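# Load each crate with a slip sheet and module

## Task

In every crate, lay exactly one slip sheet (thin, flat) flat on the crate floor, and set exactly one module (small metal block) on top of that sheet, with the module keeping its current upright orientation. Afterwards, return every tool to the stand slot it came from, open or release anything held, and pull the arm well away from the tools. A tool still locked to the arm counts as part of the arm.

## Robot and tools

Robot: one arm in a physics simulator with a tool changer at its flange. There are three interchangeable tools in a stand: grip50 (two-finger, 50 mm stroke), grip85 (two-finger, 85 mm stroke) and cup (suction). Cameras are cam_head_left, cam_head_right and cam_wrist, all 504x504.

Frames: the scene frame has its origin on the table top straight below the arm base. +z is up, and +y is to the left when facing along +x. The changer face has its own axes, with its z pointing away from the arm. Tool offsets, in mm from the face centre along face x, y, z: grip50 grip point (0, -25, 180); grip85 grip point (0, 0, 173) when closed and 13 mm closer when fully open; cup rim centre (0, 0, 175). Both grippers close along face x.

The row: all motion commands use one 15-number list for the single arm, in this order: x, y, z, qw, qx, qy, qz, lock, grip50_position, grip50_force_limit, grip50_speed, grip85_position, grip85_force_limit, grip85_speed, cup_suction. x, y, z are an absolute target for the changer face centre, in metres, scene frame. qw..qz are an absolute target orientation, w first, scene frame. Resend the wanted quaternion every time. The last eight numbers are in [-1, 1]. lock: positive locks, negative unlocks, 0 keeps the last command. Gripper position: +1 fully open; grip50 pads meet near -0.65 and grip85 near -0.8; -1 closes until blocked. Force limit runs from about 20 N at -1 to 185 N (grip50) or 235 N (grip85) at +1. Speed runs from about 20 to 150 mm/s. cup_suction above 0.01 turns suction on; 0.01 or less turns it off. A call is refused if the target lies over 0.6 m from the last reported position along any face axis. Each control step, the command is clipped to 100 mm and 16 degrees from the measured pose, and the motion trails commands by about 0.17 s.

execute_actions: actions is a list holding one item or none. Empty list: just report the state. An item with rows (1 to 15 rows) and steps (up to 15, 1/30 s each, default 15) plays one row per step, repeating the last. An item with only steps (up to 300) is a wait counted from the previous result, reply time included. pictures (true/false) chooses whether images come back.

move: target is one row as above. It drives the face in a straight line to that pose over 0.5 to 10 s. speed is in m/s, 0.002 to 0.5 (default 0.25); turning is capped at twice that in rad/s. stop_force (N, 9 to 40, optional) ends the path when the wrist sensor feels that much extra push against the direction of travel; the face then backs off two steps and holds. Use it only slowly and without turning. Leave it out when moving away from something you press on. The result adds a move line: done, off_target, moving, held, fault or contact, plus limits (paced = pose clipped, held = some steps blocked), and the distance to target.

wait: seconds, 0 to 10. zoom_image: camera name and region [x0, y0, x1, y1] in image pixels, at most 504 by 504. finished_scene: pass the current scene number once the goal is met; it is final.

Result lines: the state gives face position (m), quaternion (wxyz) and velocities. Wrist force and torque are along the face axes; they read the force pushing back into the arm, have offsets up to about 4 N and noise, and saturate near 50 N. HELD marks steps not sent; pose unreachable means the clearance check altered or blocked a command. Hand target shows where the controller is heading. Tool lines: tool_id (grip50, grip85, cup, none), plate_near, locked, unlocked, in_stand, unlock_refused, and tool readings that show n/a until the tool is ready. object_status: 0 moving, 1 blocked while opening, 2 blocked while closing (a grip), 3 at target or pads met (can also mean a thin item is held). grip50 opening in mm is about (250 - position_measured) x 0.202. grip85 counts: about 78 = 60 mm, 130 = 40 mm, 180 = 20 mm, 230 = closed. cup_suction_measured near 1 means a good seal; cup_part_present turns 1 at 0.50.

Tool change: align the face on the tool plate within about 1 mm and 1 degree, with face -y toward the open side of the fork. When plate_near is 1, lock +1 and wait for locked = 1. A new gripper closes then opens by itself, so hold nothing in it then. To remove, lift about 20 mm (10 to 30), slide at least 110 mm along face -y out of the fork, then rise. To return, reverse that path; when in_stand = 1, stay still, send lock -1, wait for unlocked = 1. Unlocking elsewhere is refused. Fork arms sit 40 to 70 mm each side of the slot centre along face x, reach 45 mm toward the opening, and their tops are 18 mm below the plate face. Slots are 180 mm apart.

Grasping: send -1 and keep it; check for status 2. Suction: seat the full rim on a smooth flat area away from edges; the cup shrinks up to 12 mm under vacuum. Release by setting down, then suction off, then rising 15 mm.

Avoid: the arm is stiff, so aiming past a firm surface can trigger a stop. Forces of 150 N or joint loads over the limits (142 N m for the big joints, 26.6 N m for the wrists) stop the arm for 10 s. Long holding heats motors; brakes engage at 85 C. Move loaded or fast slowly near things, never drop, slam or shove items, and keep everything on the table; loose items may get nudged now and then.

Each tool is called after "Emit:" in YAML: its name, and indented under it one key for each argument.

## Session

Emit:
execute_actions:
  actions: []

Scene clock: 0.00 s of 9600.00 s.
end_effector_position=(+0.2369, +0.2200, +0.2522) locked=0 unlocked=1 plate_near=0 in_stand=0 unlock_refused=0 tool_id=none grip50_position_measured=n/a grip50_object_status=n/a grip85_position_measured=n/a grip85_object_status=n/a cup_suction_measured=n/a cup_part_present=n/a end_effector_quat_wxyz=(+0.045, +0.030, +0.989, +0.136) end_effector_velocity=(+0.000, +0.000, +0.000) end_effector_angular_velocity=(+0.001, -0.001, +0.000)
Joint positions: [ 0.195 -1.896  2.644 -2.468 -1.324 -2.877]
Joint velocities: [ 0.     0.    -0.    -0.001  0.001 -0.   ]
Wrist force (N, on the end effector, along its own x y z axes, offset not removed): no reading
Wrist torque (N m, same axes, about the end effector's origin, offset not removed): no reading
Hand target: +0.237, +0.220, +0.252; +0.045, +0.030, +0.989, +0.136

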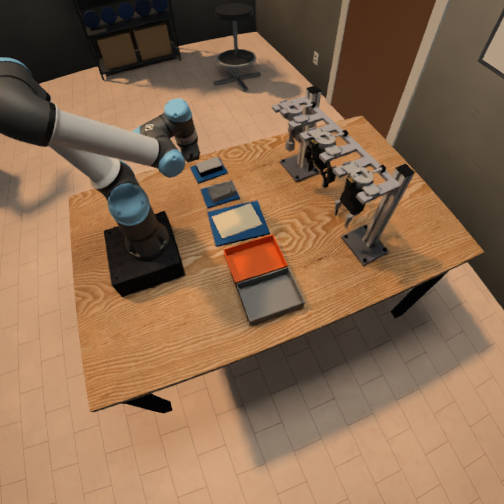

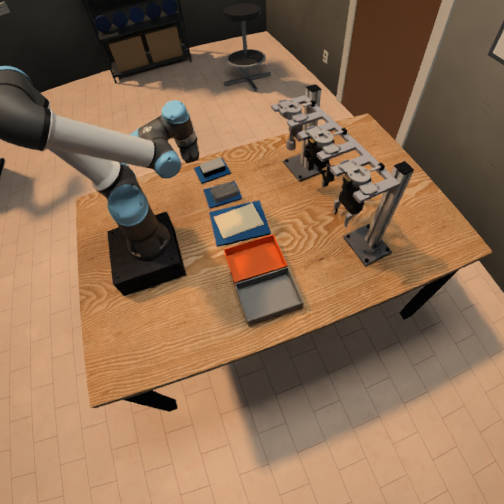

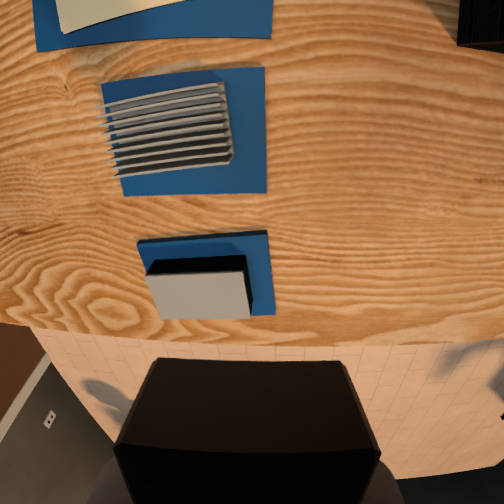

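Emit:
zoom_image:
  camera: "cam_head_left"
  region: [260, 80, 430, 270]

Emit:
zoom_image:
  camera: "cam_head_right"
  region: [260, 80, 430, 270]

Emit:
zoom_image:
  camera: "cam_head_left"
  region: [170, 145, 320, 335]

Region (260, 80, 430, 270) of cam_head_left's 504x504 image, scaled by 2.653, with more detail than that image has; it fills the left 451 columns of this view, and the rest is white.

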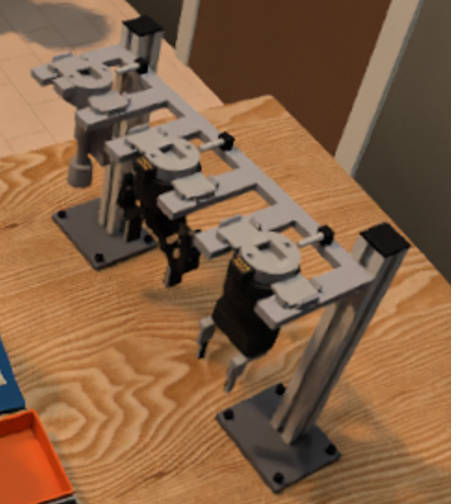

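Region (260, 80, 430, 270) of cam_head_right's 504x504 image, scaled by 2.653, with more detail than that image has; it fills the left 451 columns of this view, and the rest is white.

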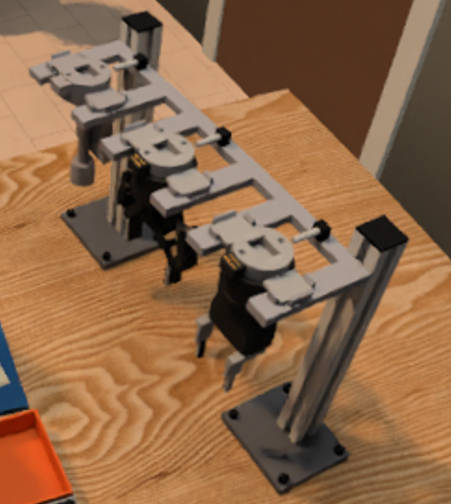

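Region (170, 145, 320, 335) of cam_head_left's 504x504 image, scaled by 2.653, with more detail than that image has; it fills the left 398 columns of this view, and the rest is white.

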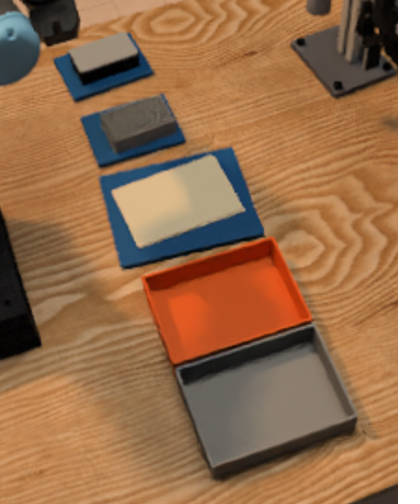

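Emit:
move:
  target: [0.56,0.17,0.48,0,0.66,0.751,0,0,0,0,0,0,0,0,0]
  speed: 0.3

Scene clock: 22.00 s of 9600.00 s.
end_effector_position=(+0.5593, +0.1699, +0.4800) locked=0 unlocked=1 plate_near=0 in_stand=0 unlock_refused=0 tool_id=none grip50_position_measured=n/a grip50_object_status=n/a grip85_position_measured=n/a grip85_object_status=n/a cup_suction_measured=n/a cup_part_present=n/a end_effector_quat_wxyz=(+0.000, +0.660, +0.751, +0.000) end_effector_velocity=(+0.002, -0.000, +0.001) end_effector_angular_velocity=(-0.002, +0.004, -0.009)
Joint positions: [ 0.074 -1.386  1.469 -1.655 -1.571 -1.635]
Joint velocities: [-0.     0.007 -0.012  0.01  -0.001  0.008]
Wrist force (N, on the end effector, along its own x y z axes, offset not removed): [1.5 -0.8 -2.6]
Wrist torque (N m, same axes, about the end effector's origin, offset not removed): [-0.18 -0.20 -0.07]
Hand target: +0.560, +0.170, +0.480; +0.000, +0.660, +0.751, +0.000
Off the commanded pose: 0.001 m, 0 deg.
move: done
camera_calibration (this result's frames):
cam_wrist: T_world_to_cam=[[-0.139048, 0.990285, -0.0010557, -0.0868491], [0.944279, 0.13291, 0.301119, -0.639783], [0.298334, 0.0408732, -0.953586, 0.33392], [0, 0, 0, 1]] pos_world=[0.492437, 0.15739, 0.51098]

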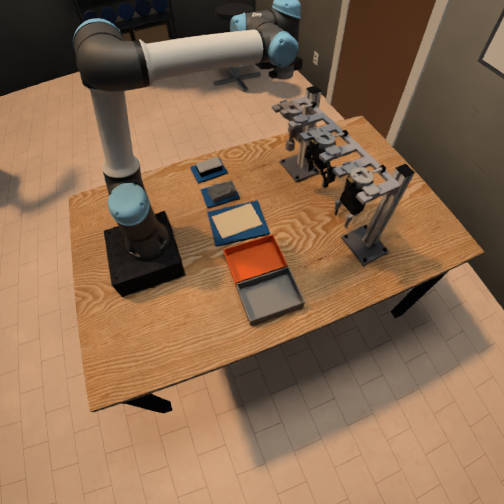

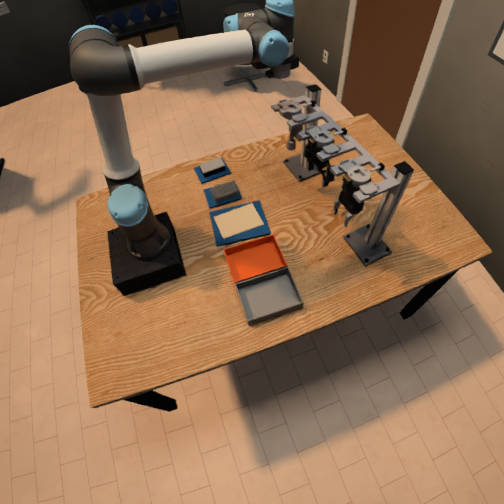

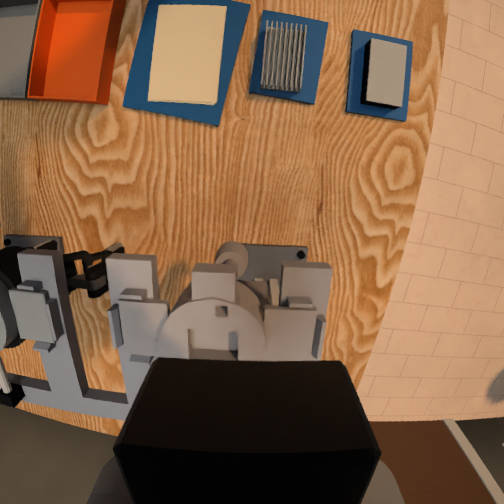

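Emit:
move:
  target: [0.515,0.14,0.48,0,0.66,0.751,0,0,0,0,0,0,0,0,0]

Emit:
zoom_image:
  camera: "cam_wrist"
  region: [130, 170, 370, 370]

Scene clock: 31.30 s of 9600.00 s.
end_effector_position=(+0.5153, +0.1402, +0.4800) locked=0 unlocked=1 plate_near=0 in_stand=0 unlock_refused=0 tool_id=none grip50_position_measured=n/a grip50_object_status=n/a grip85_position_measured=n/a grip85_object_status=n/a cup_suction_measured=n/a cup_part_present=n/a end_effector_quat_wxyz=(+0.000, +0.660, +0.751, -0.000) end_effector_velocity=(-0.003, -0.001, -0.001) end_effector_angular_velocity=(+0.001, +0.002, +0.001)
Joint positions: [ 0.023 -1.507  1.606 -1.67  -1.571 -1.686]
Joint velocities: [-0.003 -0.007  0.008  0.     0.001 -0.003]
Wrist force (N, on the end effector, along its own x y z axes, offset not removed): [2.3 0.4 -1.0]
Wrist torque (N m, same axes, about the end effector's origin, offset not removed): [-0.12 -0.23 -0.08]
Hand target: +0.515, +0.140, +0.480; +0.000, +0.660, +0.751, +0.000
Off the commanded pose: 0.000 m, 0 deg.
move: done
camera_calibration (this result's frames):
cam_wrist: T_world_to_cam=[[-0.138341, 0.990384, -0.000948432, -0.0640459], [0.944725, 0.13225, 0.300007, -0.593877], [0.297248, 0.0406072, -0.953936, 0.348966], [0, 0, 0, 1]] pos_world=[0.448461, 0.1278, 0.510998]

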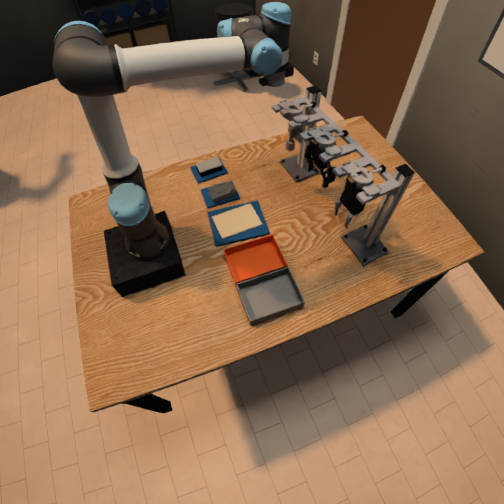

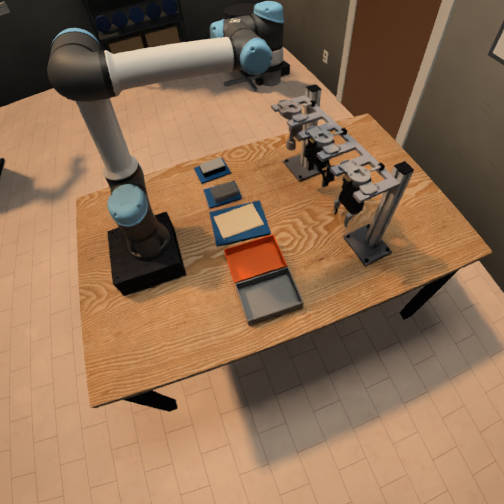

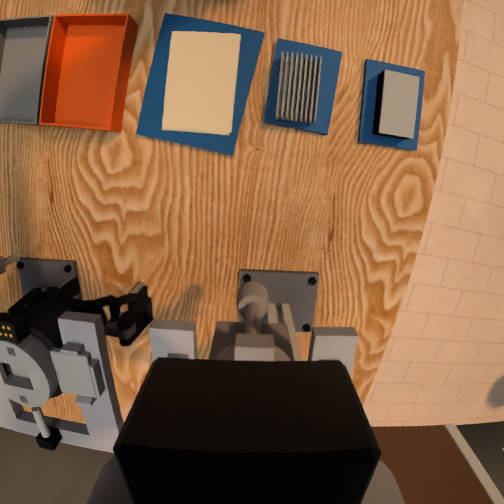

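Region (130, 170, 370, 370) of cam_wrist's 504x504 image, scaled by 2.100, with more detail than that image has.

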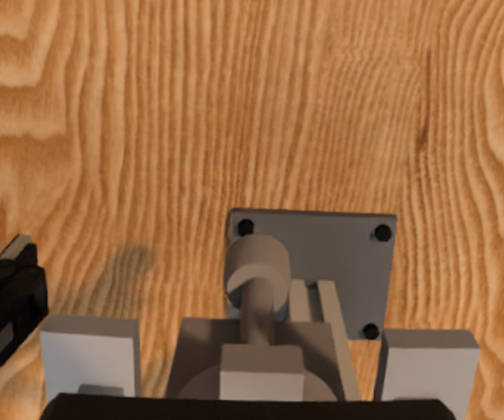

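Emit:
move:
  target: [0.62,0.158,0.48,0,0.66,0.751,0,0,0,0,0,0,0,0,0]

Emit:
zoom_image:
  camera: "cam_wrist"
  region: [130, 150, 370, 370]

Scene clock: 38.63 s of 9600.00 s.
end_effector_position=(+0.6197, +0.1579, +0.4800) locked=0 unlocked=1 plate_near=0 in_stand=0 unlock_refused=0 tool_id=none grip50_position_measured=n/a grip50_object_status=n/a grip85_position_measured=n/a grip85_object_status=n/a cup_suction_measured=n/a cup_part_present=n/a end_effector_quat_wxyz=(+0.000, +0.660, +0.751, +0.000) end_effector_velocity=(+0.003, +0.000, +0.001) end_effector_angular_velocity=(+0.000, +0.000, -0.000)
Joint positions: [ 0.049 -1.251  1.297 -1.617 -1.571 -1.66 ]
Joint velocities: [ 0.     0.006 -0.01   0.004  0.001  0.   ]
Wrist force (N, on the end effector, along its own x y z axes, offset not removed): [1.7 -0.6 -1.2]
Wrist torque (N m, same axes, about the end effector's origin, offset not removed): [-0.32 -0.19 -0.02]
Hand target: +0.620, +0.158, +0.480; -0.000, +0.660, +0.751, -0.000
Off the commanded pose: 0.000 m, 0 deg.
move: done
camera_calibration (this result's frames):
cam_wrist: T_world_to_cam=[[-0.138372, 0.99038, -0.000859784, -0.0671588], [0.944697, 0.13225, 0.300095, -0.694813], [0.297321, 0.0407125, -0.953909, 0.317211], [0, 0, 0, 1]] pos_world=[0.552781, 0.145487, 0.511042]

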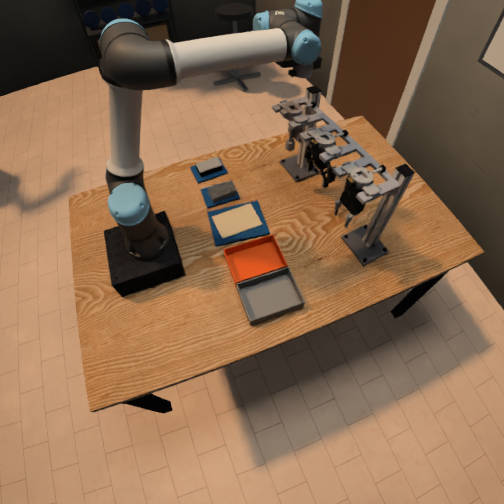

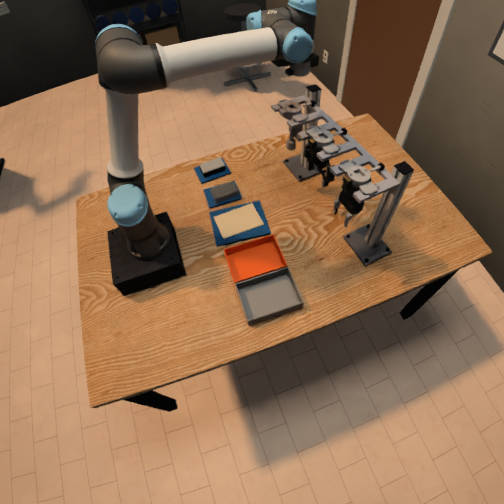

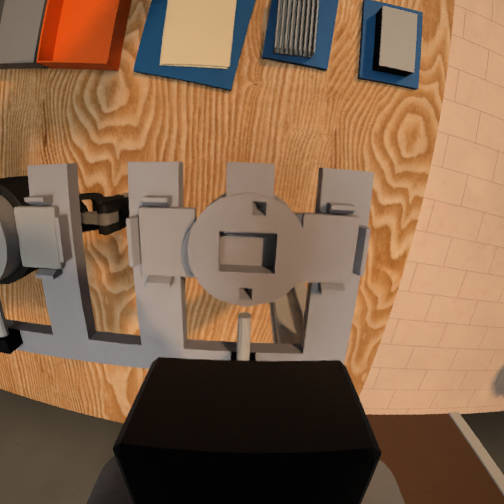

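Region (130, 150, 370, 370) of cam_wrist's 504x504 image, scaled by 2.100, with more detail than that image has; it fills the top 462 rows of this view, and the rest is white.

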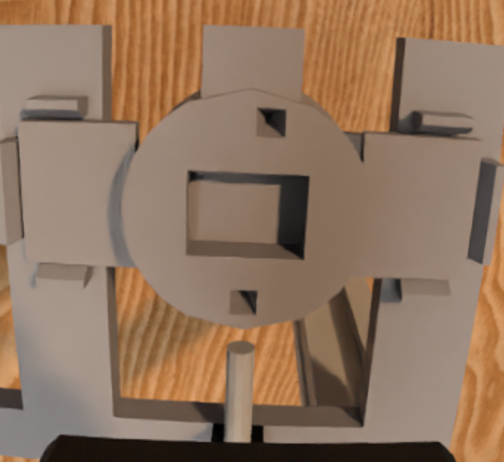

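Emit:
move:
  target: [0.6022,0.1495,0.43,0,0.6743,0.7385,0,0,0,0,0,0,0,0,0]

Scene clock: 50.00 s of 9600.00 s.
end_effector_position=(+0.6024, +0.1496, +0.4303) locked=0 unlocked=1 plate_near=0 in_stand=0 unlock_refused=0 tool_id=none grip50_position_measured=n/a grip50_object_status=n/a grip85_position_measured=n/a grip85_object_status=n/a cup_suction_measured=n/a cup_part_present=n/a end_effector_quat_wxyz=(-0.000, +0.674, +0.739, -0.000) end_effector_velocity=(-0.001, -0.000, -0.002) end_effector_angular_velocity=(-0.001, -0.002, -0.000)
Joint positions: [ 0.036 -1.283  1.467 -1.755 -1.571 -1.635]
Joint velocities: [-0.    -0.002  0.009 -0.009 -0.001  0.   ]
Wrist force (N, on the end effector, along its own x y z axes, offset not removed): [1.6 -0.2 -1.1]
Wrist torque (N m, same axes, about the end effector's origin, offset not removed): [-0.14 -0.20 -0.04]
Hand target: +0.602, +0.150, +0.430; +0.000, +0.674, +0.738, +0.000
Off the commanded pose: 0.000 m, 0 deg.
move: done
camera_calibration (this result's frames):
cam_wrist: T_world_to_cam=[[-0.10088, 0.994898, -0.0009017, -0.0845596], [0.949087, 0.096507, 0.299868, -0.659703], [0.298425, 0.029395, -0.95398, 0.27631], [0, 0, 0, 1]] pos_world=[0.535127, 0.139672, 0.461342]

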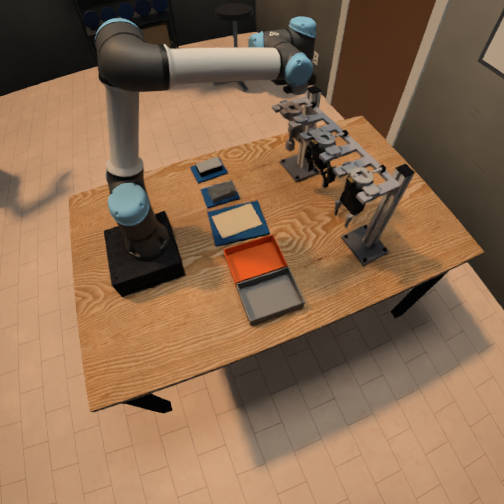

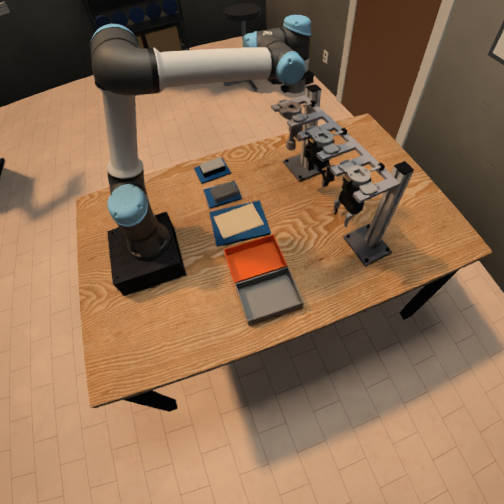

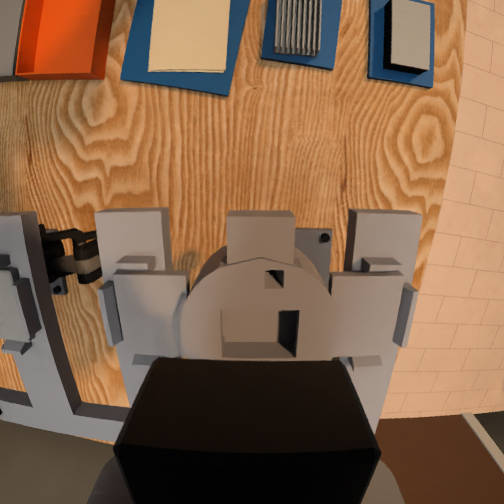

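Emit:
zoom_image:
  camera: "cam_wrist"
  region: [160, 200, 360, 370]

Region (160, 200, 360, 370) of cam_wrist's 504x504 image, scaled by 2.520, with more detail than that image has; it fills the top 428 rows of this view, and the rest is white.

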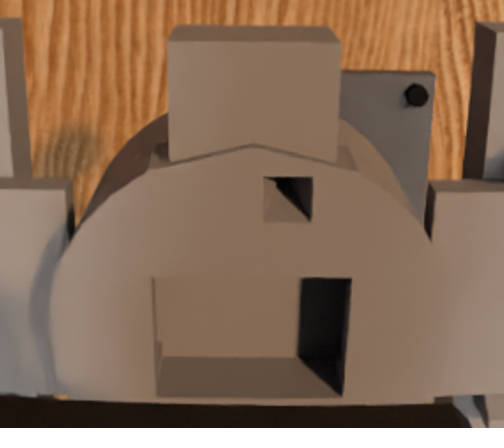

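Emit:
move:
  target: [0.6012,0.1494,0.372,0,0.6743,0.7385,0,0,0,0,0,0,0,0,0]
  speed: 0.1

Emit:
move:
  target: [0.6012,0.1494,0.345,0,0.6743,0.7385,0,0,0,0,0,0,0,0,0]
  speed: 0.004
  stop_force: 12

Scene clock: 62.93 s of 9600.00 s.
end_effector_position=(+0.6013, +0.1494, +0.3723) locked=0 unlocked=1 plate_near=0 in_stand=0 unlock_refused=0 tool_id=none grip50_position_measured=n/a grip50_object_status=n/a grip85_position_measured=n/a grip85_object_status=n/a cup_suction_measured=n/a cup_part_present=n/a end_effector_quat_wxyz=(-0.000, +0.674, +0.738, -0.000) end_effector_velocity=(-0.000, +0.001, -0.003) end_effector_angular_velocity=(+0.000, +0.001, +0.002)
Joint positions: [ 0.036 -1.251  1.577 -1.897 -1.571 -1.635]
Joint velocities: [ 0.002  0.003  0.005 -0.006  0.    -0.   ]
Wrist force (N, on the end effector, along its own x y z axes, offset not removed): [2.6 -0.3 -0.9]
Wrist torque (N m, same axes, about the end effector's origin, offset not removed): [-0.18 -0.19 0.07]
Hand target: +0.601, +0.149, +0.372; -0.000, +0.674, +0.738, -0.000
Off the commanded pose: 0.000 m, 0 deg.
move: done
camera_calibration (this result's frames):
cam_wrist: T_world_to_cam=[[-0.100647, 0.994922, -0.000892033, -0.0847097], [0.949089, 0.0962795, 0.299934, -0.641228], [0.298497, 0.0293408, -0.95396, 0.22128], [0, 0, 0, 1]] pos_world=[0.534005, 0.139524, 0.403342]

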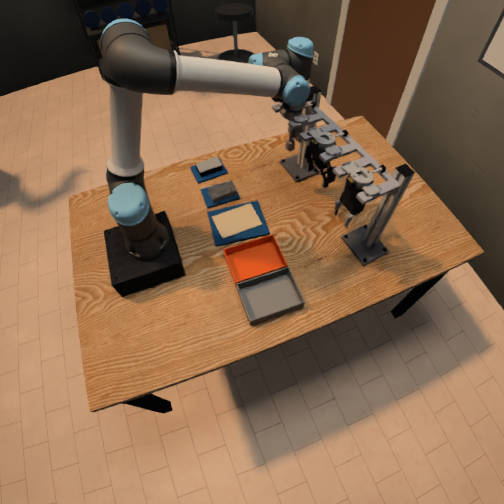

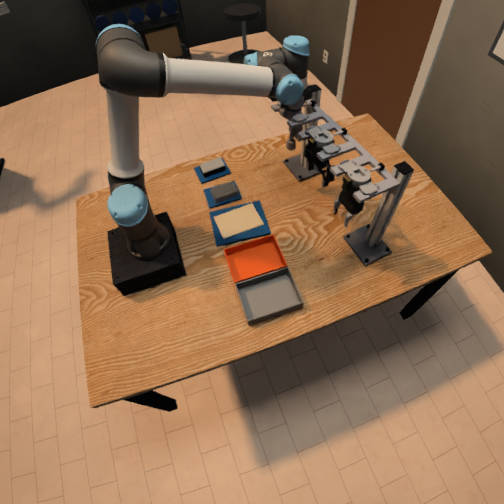

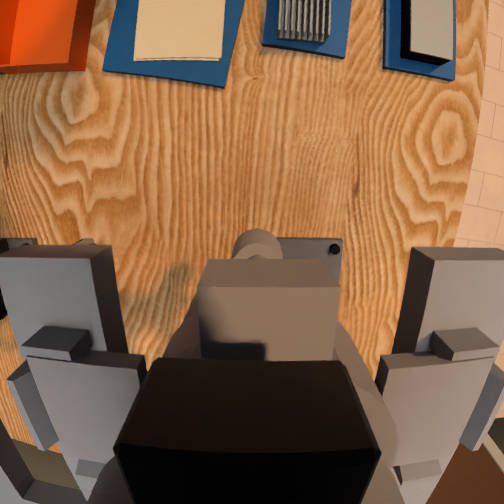

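Scene clock: 63.57 s of 9600.00 s.
end_effector_position=(+0.6013, +0.1494, +0.3713) locked=0 unlocked=1 plate_near=0 in_stand=0 unlock_refused=0 tool_id=none grip50_position_measured=n/a grip50_object_status=n/a grip85_position_measured=n/a grip85_object_status=n/a cup_suction_measured=n/a cup_part_present=n/a end_effector_quat_wxyz=(+0.000, +0.674, +0.738, +0.000) end_effector_velocity=(-0.000, -0.000, +0.000) end_effector_angular_velocity=(-0.001, +0.003, -0.000)
Joint positions: [ 0.036 -1.25   1.579 -1.9   -1.571 -1.635]
Joint velocities: [-0.    -0.    -0.001  0.004 -0.001  0.   ]
Wrist force (N, on the end effector, along its own x y z axes, offset not removed): [4.9 1.9 -25.2]
Wrist torque (N m, same axes, about the end effector's origin, offset not removed): [-0.20 -0.61 -0.01]
Hand target: +0.601, +0.149, +0.371; +0.000, +0.674, +0.738, +0.000
Off the commanded pose: 0.026 m, 0 deg.
move: contact
camera_calibration (this result's frames):
cam_wrist: T_world_to_cam=[[-0.100649, 0.994922, -0.000914936, -0.0846985], [0.948996, 0.0962789, 0.300229, -0.641005], [0.298793, 0.0293495, -0.953867, 0.220083], [0, 0, 0, 1]] pos_world=[0.534027, 0.139524, 0.402301]

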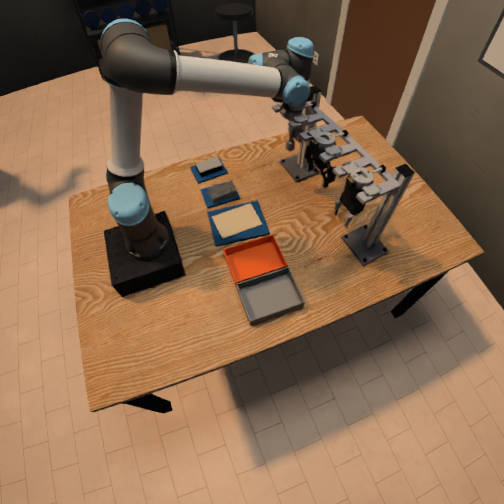

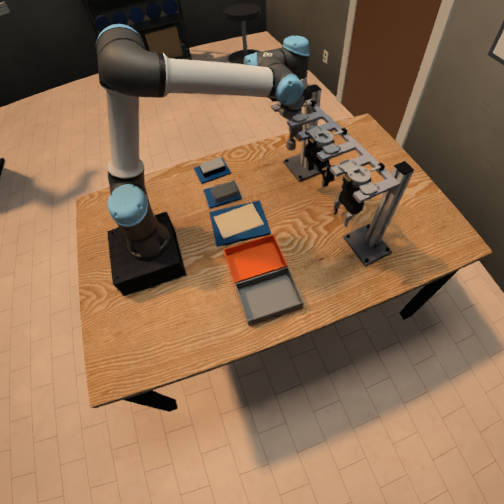

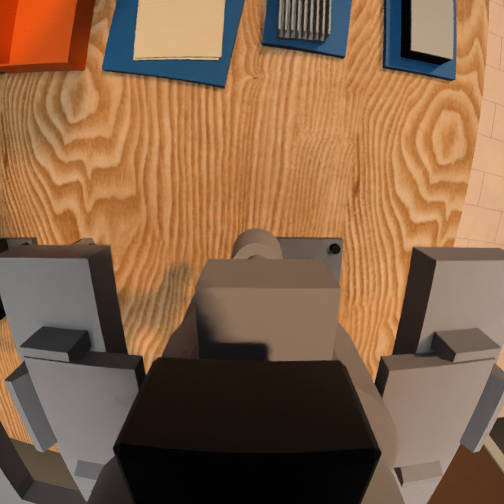

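Emit:
move:
  target: [0.6012,0.1494,0.375,0,0.6743,0.7385,0,0,0,0,0,0,0,0,0]
  speed: 0.02

Emit:
move:
  target: [0.6009,0.1529,0.375,0,0.6743,0.7385,0,0,0,0,0,0,0,0,0]
  speed: 0.02

Emit:
move:
  target: [0.6009,0.1529,0.35,0,0.6743,0.7385,0,0,0,0,0,0,0,0,0]
  speed: 0.003
  stop_force: 12

Scene clock: 71.83 s of 9600.00 s.
end_effector_position=(+0.6012, +0.1494, +0.3748) locked=0 unlocked=1 plate_near=0 in_stand=0 unlock_refused=0 tool_id=none grip50_position_measured=n/a grip50_object_status=n/a grip85_position_measured=n/a grip85_object_status=n/a cup_suction_measured=n/a cup_part_present=n/a end_effector_quat_wxyz=(+0.000, +0.674, +0.738, +0.000) end_effector_velocity=(-0.000, +0.000, +0.001) end_effector_angular_velocity=(+0.000, +0.000, -0.000)
Joint positions: [ 0.036 -1.253  1.573 -1.892 -1.571 -1.635]
Joint velocities: [ 0.001 -0.001 -0.002  0.003  0.     0.001]
Wrist force (N, on the end effector, along its own x y z axes, offset not removed): [3.5 -0.6 -1.5]
Wrist torque (N m, same axes, about the end effector's origin, offset not removed): [-0.23 -0.39 -0.06]
Hand target: +0.601, +0.149, +0.375; +0.000, +0.674, +0.738, +0.000
Off the commanded pose: 0.000 m, 0 deg.
move: done
camera_calibration (this result's frames):
cam_wrist: T_world_to_cam=[[-0.100647, 0.994922, -0.000898036, -0.0847107], [0.949065, 0.0962787, 0.300009, -0.641898], [0.298572, 0.0293426, -0.953936, 0.223626], [0, 0, 0, 1]] pos_world=[0.533909, 0.13952, 0.405823]

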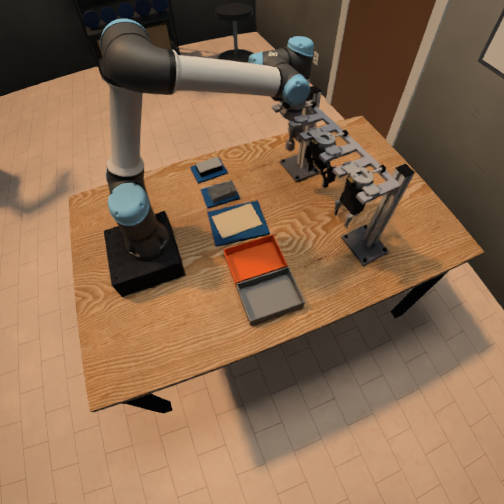

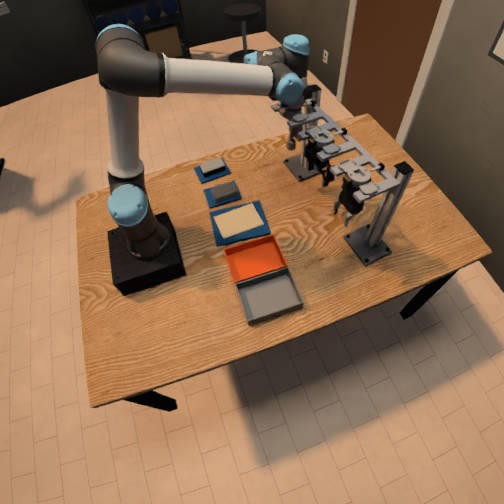

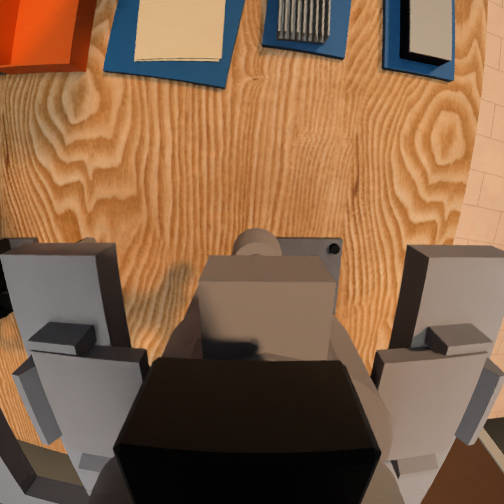

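Scene clock: 72.53 s of 9600.00 s.
end_effector_position=(+0.6009, +0.1527, +0.3750) locked=0 unlocked=1 plate_near=0 in_stand=0 unlock_refused=0 tool_id=none grip50_position_measured=n/a grip50_object_status=n/a grip85_position_measured=n/a grip85_object_status=n/a cup_suction_measured=n/a cup_part_present=n/a end_effector_quat_wxyz=(+0.000, +0.674, +0.738, -0.000) end_effector_velocity=(-0.000, +0.002, +0.000) end_effector_angular_velocity=(-0.000, -0.001, +0.001)
Joint positions: [ 0.041 -1.252  1.571 -1.891 -1.571 -1.629]
Joint velocities: [ 0.004 -0.    -0.001  0.    -0.     0.002]
Wrist force (N, on the end effector, along its own x y z axes, offset not removed): [-1.8 0.1 -2.5]
Wrist torque (N m, same axes, about the end effector's origin, offset not removed): [-0.19 -0.03 -0.04]
Hand target: +0.601, +0.153, +0.375; -0.000, +0.674, +0.738, -0.000
Off the commanded pose: 0.000 m, 0 deg.
move: done
camera_calibration (this result's frames):
cam_wrist: T_world_to_cam=[[-0.100647, 0.994922, -0.00089545, -0.0880097], [0.949069, 0.0962783, 0.299999, -0.642004], [0.298561, 0.0293441, -0.953939, 0.223815], [0, 0, 0, 1]] pos_world=[0.533626, 0.142806, 0.406028]

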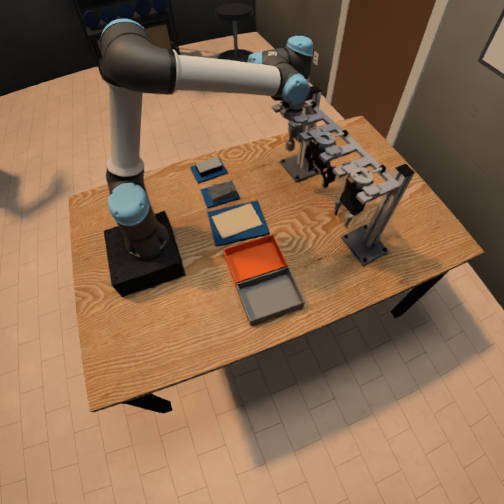

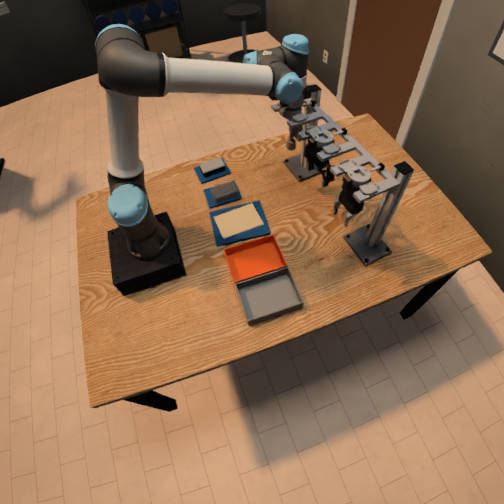

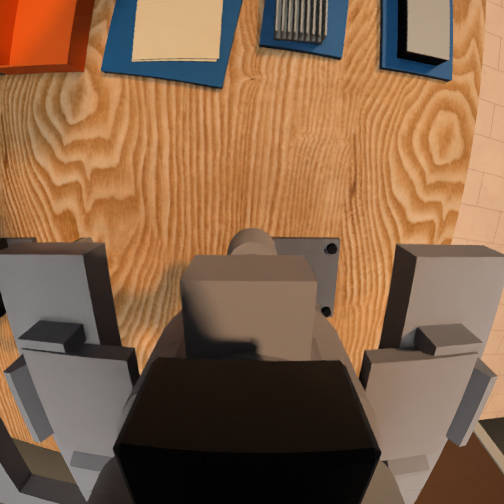

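Scene clock: 74.50 s of 9600.00 s.
end_effector_position=(+0.6009, +0.1527, +0.3702) locked=0 unlocked=1 plate_near=0 in_stand=0 unlock_refused=0 tool_id=none grip50_position_measured=n/a grip50_object_status=n/a grip85_position_measured=n/a grip85_object_status=n/a cup_suction_measured=n/a cup_part_present=n/a end_effector_quat_wxyz=(+0.000, +0.674, +0.738, +0.000) end_effector_velocity=(-0.001, +0.000, +0.000) end_effector_angular_velocity=(+0.000, +0.002, -0.000)
Joint positions: [ 0.042 -1.248  1.579 -1.902 -1.571 -1.629]
Joint velocities: [ 0.    -0.001 -0.     0.003  0.001  0.001]
Wrist force (N, on the end effector, along its own x y z axes, offset not removed): [1.3 -0.1 -22.3]
Wrist torque (N m, same axes, about the end effector's origin, offset not removed): [-0.21 -0.05 -0.13]
Hand target: +0.601, +0.153, +0.370; +0.000, +0.674, +0.738, +0.000
Off the commanded pose: 0.020 m, 0 deg.
move: contact
camera_calibration (this result's frames):
cam_wrist: T_world_to_cam=[[-0.100676, 0.994919, -0.000914654, -0.0880372], [0.948981, 0.0963038, 0.300267, -0.640665], [0.298829, 0.0293617, -0.953855, 0.219077], [0, 0, 0, 1]] pos_world=[0.533649, 0.142856, 0.401258]

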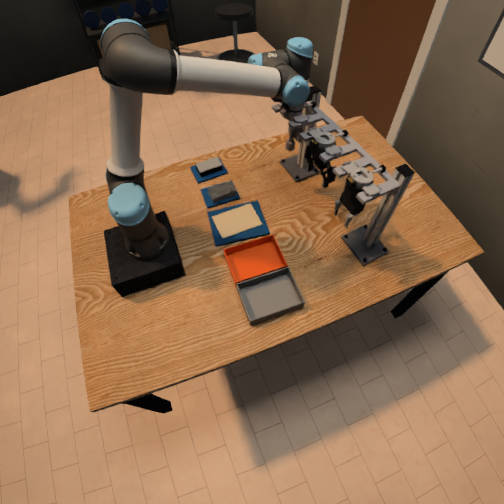

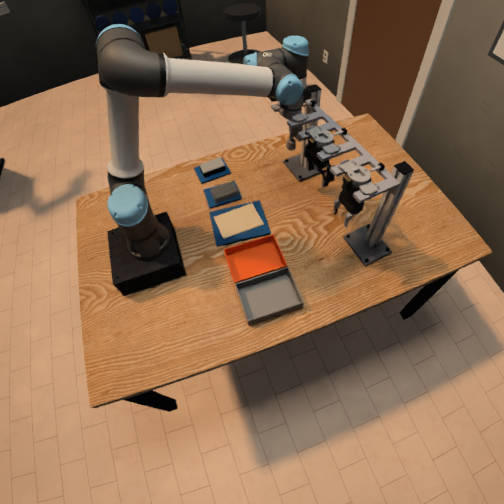

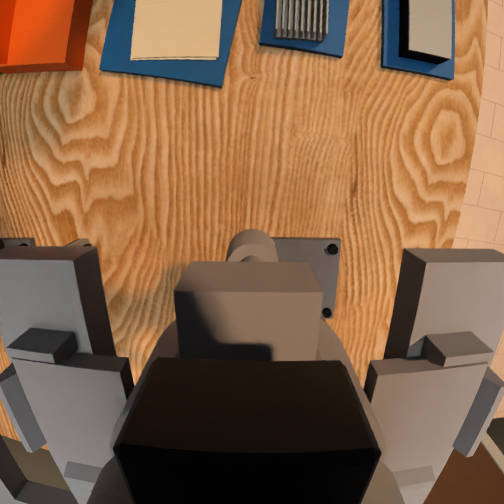

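Emit:
move:
  target: [0.5995,0.1527,0.3725,0,0.6743,0.7385,0,0,0,0,0,0,0,0,0]
  speed: 0.01

Emit:
move:
  target: [0.5995,0.1527,0.35,0,0.6743,0.7385,0,0,0,0,0,0,0,0,0]
  speed: 0.003
  stop_force: 12

Scene clock: 86.00 s of 9600.00 s.
end_effector_position=(+0.5996, +0.1527, +0.3724) locked=0 unlocked=1 plate_near=0 in_stand=0 unlock_refused=0 tool_id=none grip50_position_measured=n/a grip50_object_status=n/a grip85_position_measured=n/a grip85_object_status=n/a cup_suction_measured=n/a cup_part_present=n/a end_effector_quat_wxyz=(+0.000, +0.674, +0.738, +0.000) end_effector_velocity=(-0.000, -0.001, +0.001) end_effector_angular_velocity=(+0.000, +0.001, -0.003)
Joint positions: [ 0.042 -1.253  1.58  -1.898 -1.571 -1.629]
Joint velocities: [-0.002 -0.002  0.     0.003  0.     0.001]
Wrist force (N, on the end effector, along its own x y z axes, offset not removed): [0.3 0.0 -0.6]
Wrist torque (N m, same axes, about the end effector's origin, offset not removed): [-0.15 -0.18 -0.02]
Hand target: +0.599, +0.153, +0.373; +0.000, +0.674, +0.738, +0.000
Off the commanded pose: 0.000 m, 0 deg.
move: done
camera_calibration (this result's frames):
cam_wrist: T_world_to_cam=[[-0.100676, 0.994919, -0.000897222, -0.0881345], [0.949058, 0.0963063, 0.300023, -0.639972], [0.298585, 0.0293537, -0.953932, 0.221699], [0, 0, 0, 1]] pos_world=[0.532301, 0.142812, 0.403413]

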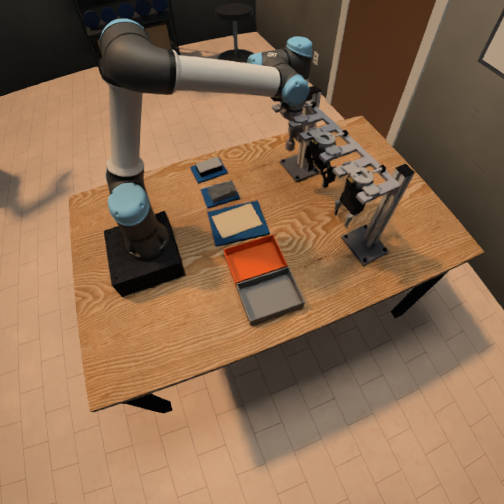

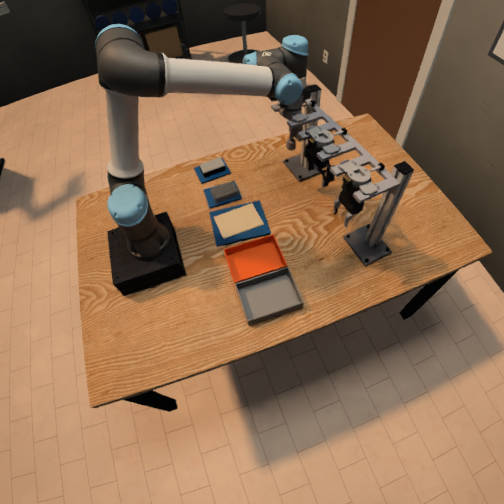

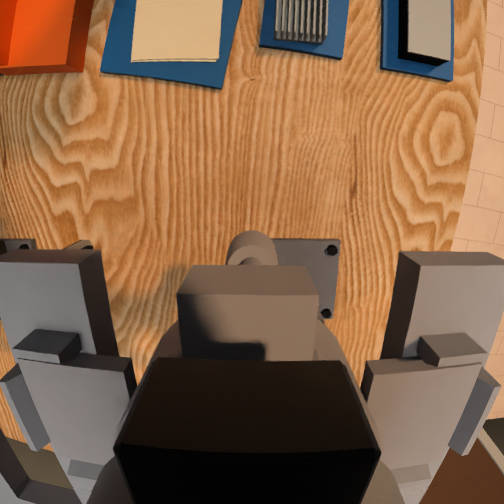

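Scene clock: 89.27 s of 9600.00 s.
end_effector_position=(+0.5995, +0.1527, +0.3636) locked=0 unlocked=1 plate_near=0 in_stand=1 unlock_refused=0 tool_id=none grip50_position_measured=n/a grip50_object_status=n/a grip85_position_measured=n/a grip85_object_status=n/a cup_suction_measured=n/a cup_part_present=n/a end_effector_quat_wxyz=(-0.000, +0.674, +0.738, -0.000) end_effector_velocity=(-0.000, +0.000, -0.000) end_effector_angular_velocity=(-0.000, +0.002, +0.001)
Joint positions: [ 0.042 -1.246  1.594 -1.919 -1.571 -1.629]
Joint velocities: [ 0.001  0.001 -0.     0.002 -0.    -0.   ]
Wrist force (N, on the end effector, along its own x y z axes, offset not removed): [0.7 -27.6 -16.1]
Wrist torque (N m, same axes, about the end effector's origin, offset not removed): [0.29 -0.21 -0.17]
Hand target: +0.600, +0.153, +0.364; -0.000, +0.674, +0.738, -0.000
Off the commanded pose: 0.014 m, 0 deg.
move: contact
camera_calibration (this result's frames):
cam_wrist: T_world_to_cam=[[-0.100677, 0.994919, -0.000886523, -0.0881515], [0.949105, 0.0963079, 0.299874, -0.637235], [0.298435, 0.0293489, -0.953979, 0.213441], [0, 0, 0, 1]] pos_world=[0.53223, 0.14281, 0.39463]

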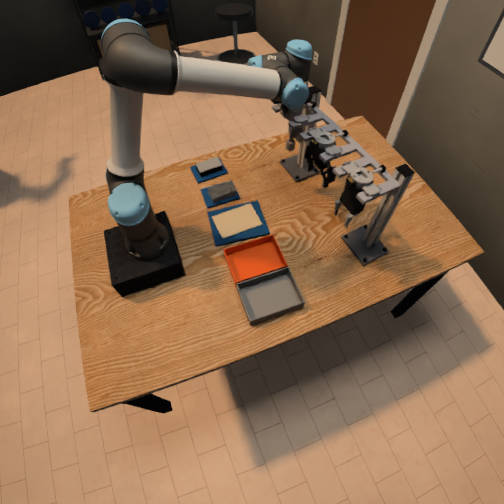

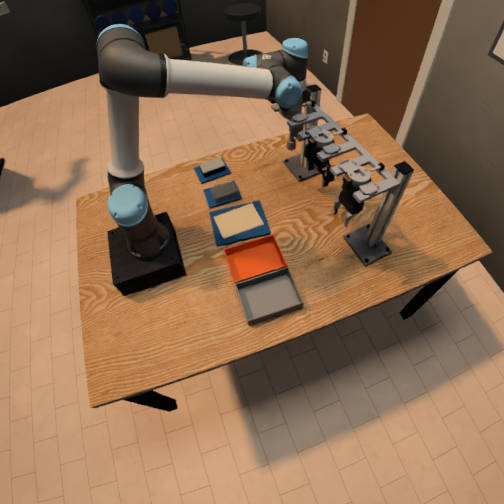

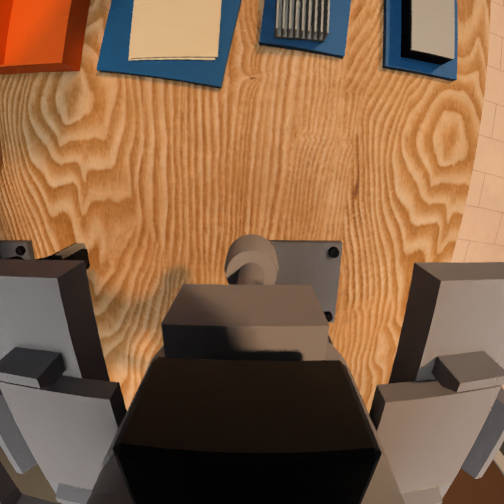

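Pushed toward −y; shift further back.

Emit:
move:
  target: [0.5981,0.1526,0.364,0,0.6743,0.7385,0,0,0,0,0,0,0,0,0]
  speed: 0.005

Emit:
move:
  target: [0.5981,0.1526,0.35,0,0.6743,0.7385,0,0,0,0,0,0,0,0,0]
  speed: 0.003
  stop_force: 15

Scene clock: 95.67 s of 9600.00 s.
end_effector_position=(+0.5982, +0.1526, +0.3640) locked=0 unlocked=1 plate_near=0 in_stand=1 unlock_refused=0 tool_id=none grip50_position_measured=n/a grip50_object_status=n/a grip85_position_measured=n/a grip85_object_status=n/a cup_suction_measured=n/a cup_part_present=n/a end_effector_quat_wxyz=(+0.000, +0.674, +0.738, +0.000) end_effector_velocity=(-0.000, -0.000, -0.000) end_effector_angular_velocity=(-0.000, -0.000, +0.000)
Joint positions: [ 0.042 -1.249  1.598 -1.919 -1.571 -1.629]
Joint velocities: [ 0.    -0.001  0.002 -0.001 -0.    -0.   ]
Wrist force (N, on the end effector, along its own x y z axes, offset not removed): [2.3 1.7 -1.5]
Wrist torque (N m, same axes, about the end effector's origin, offset not removed): [-0.05 -0.27 -0.01]
Hand target: +0.598, +0.153, +0.364; -0.000, +0.674, +0.738, -0.000
Off the commanded pose: 0.000 m, 0 deg.
move: done
camera_calibration (this result's frames):
cam_wrist: T_world_to_cam=[[-0.100637, 0.994923, -0.000896162, -0.0882391], [0.949063, 0.0962685, 0.300018, -0.636118], [0.298581, 0.0293424, -0.953933, 0.21413], [0, 0, 0, 1]] pos_world=[0.530901, 0.142746, 0.395034]

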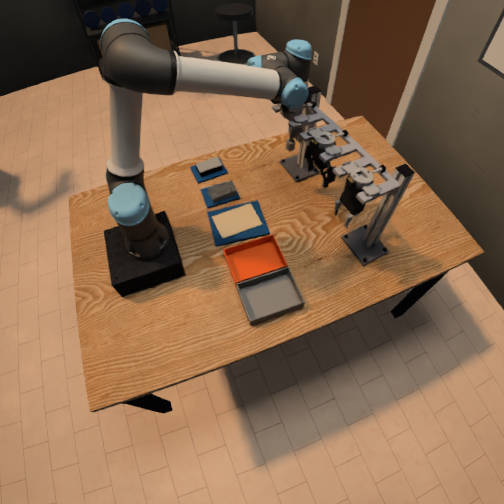

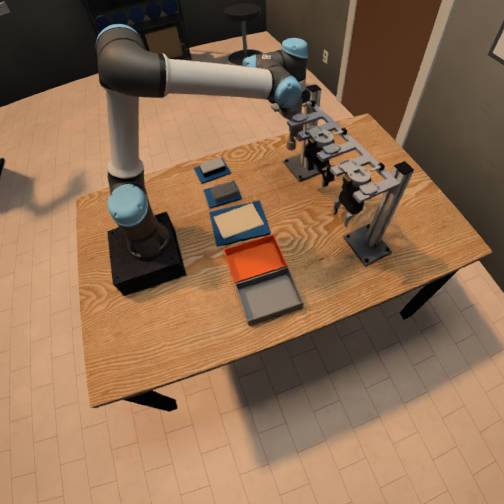

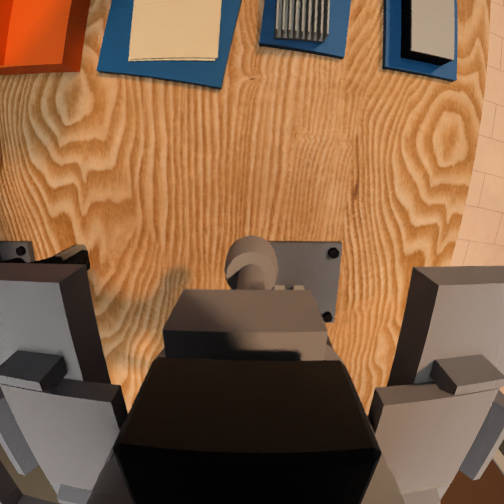

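Scene clock: 96.93 s of 9600.00 s.
end_effector_position=(+0.5982, +0.1526, +0.3614) locked=0 unlocked=1 plate_near=1 in_stand=1 unlock_refused=0 tool_id=none grip50_position_measured=n/a grip50_object_status=n/a grip85_position_measured=n/a grip85_object_status=n/a cup_suction_measured=n/a cup_part_present=n/a end_effector_quat_wxyz=(+0.000, +0.674, +0.738, +0.000) end_effector_velocity=(-0.000, +0.000, -0.001) end_effector_angular_velocity=(-0.000, +0.004, +0.001)
Joint positions: [ 0.041 -1.247  1.602 -1.926 -1.571 -1.629]
Joint velocities: [ 0.     0.001 -0.     0.004  0.    -0.001]
Wrist force (N, on the end effector, along its own x y z axes, offset not removed): [-0.3 -7.1 -24.2]
Wrist torque (N m, same axes, about the end effector's origin, offset not removed): [-0.56 0.22 -0.35]
Hand target: +0.598, +0.153, +0.362; +0.000, +0.674, +0.738, +0.000
Off the commanded pose: 0.011 m, 0 deg.
move: contact
camera_calibration (this result's frames):
cam_wrist: T_world_to_cam=[[-0.10063, 0.994923, -0.000912198, -0.0882358], [0.948972, 0.0962577, 0.300309, -0.635395], [0.298873, 0.0293545, -0.953841, 0.211422], [0, 0, 0, 1]] pos_world=[0.530905, 0.142743, 0.392397]

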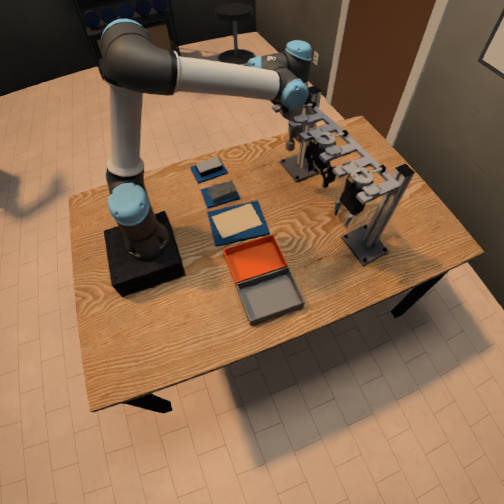

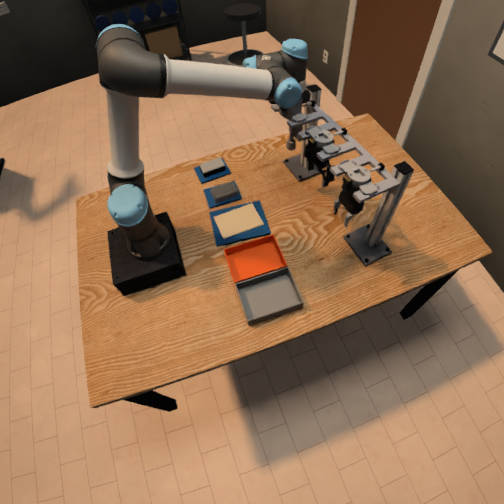

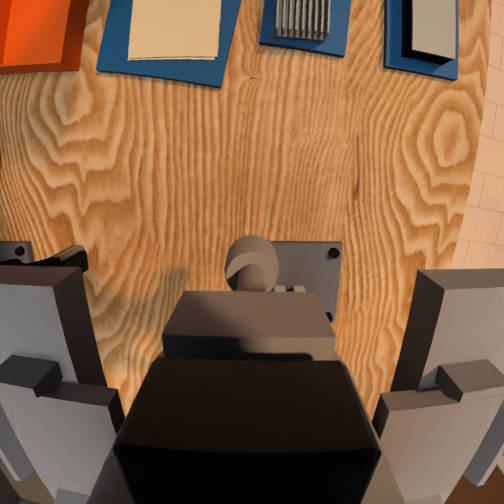

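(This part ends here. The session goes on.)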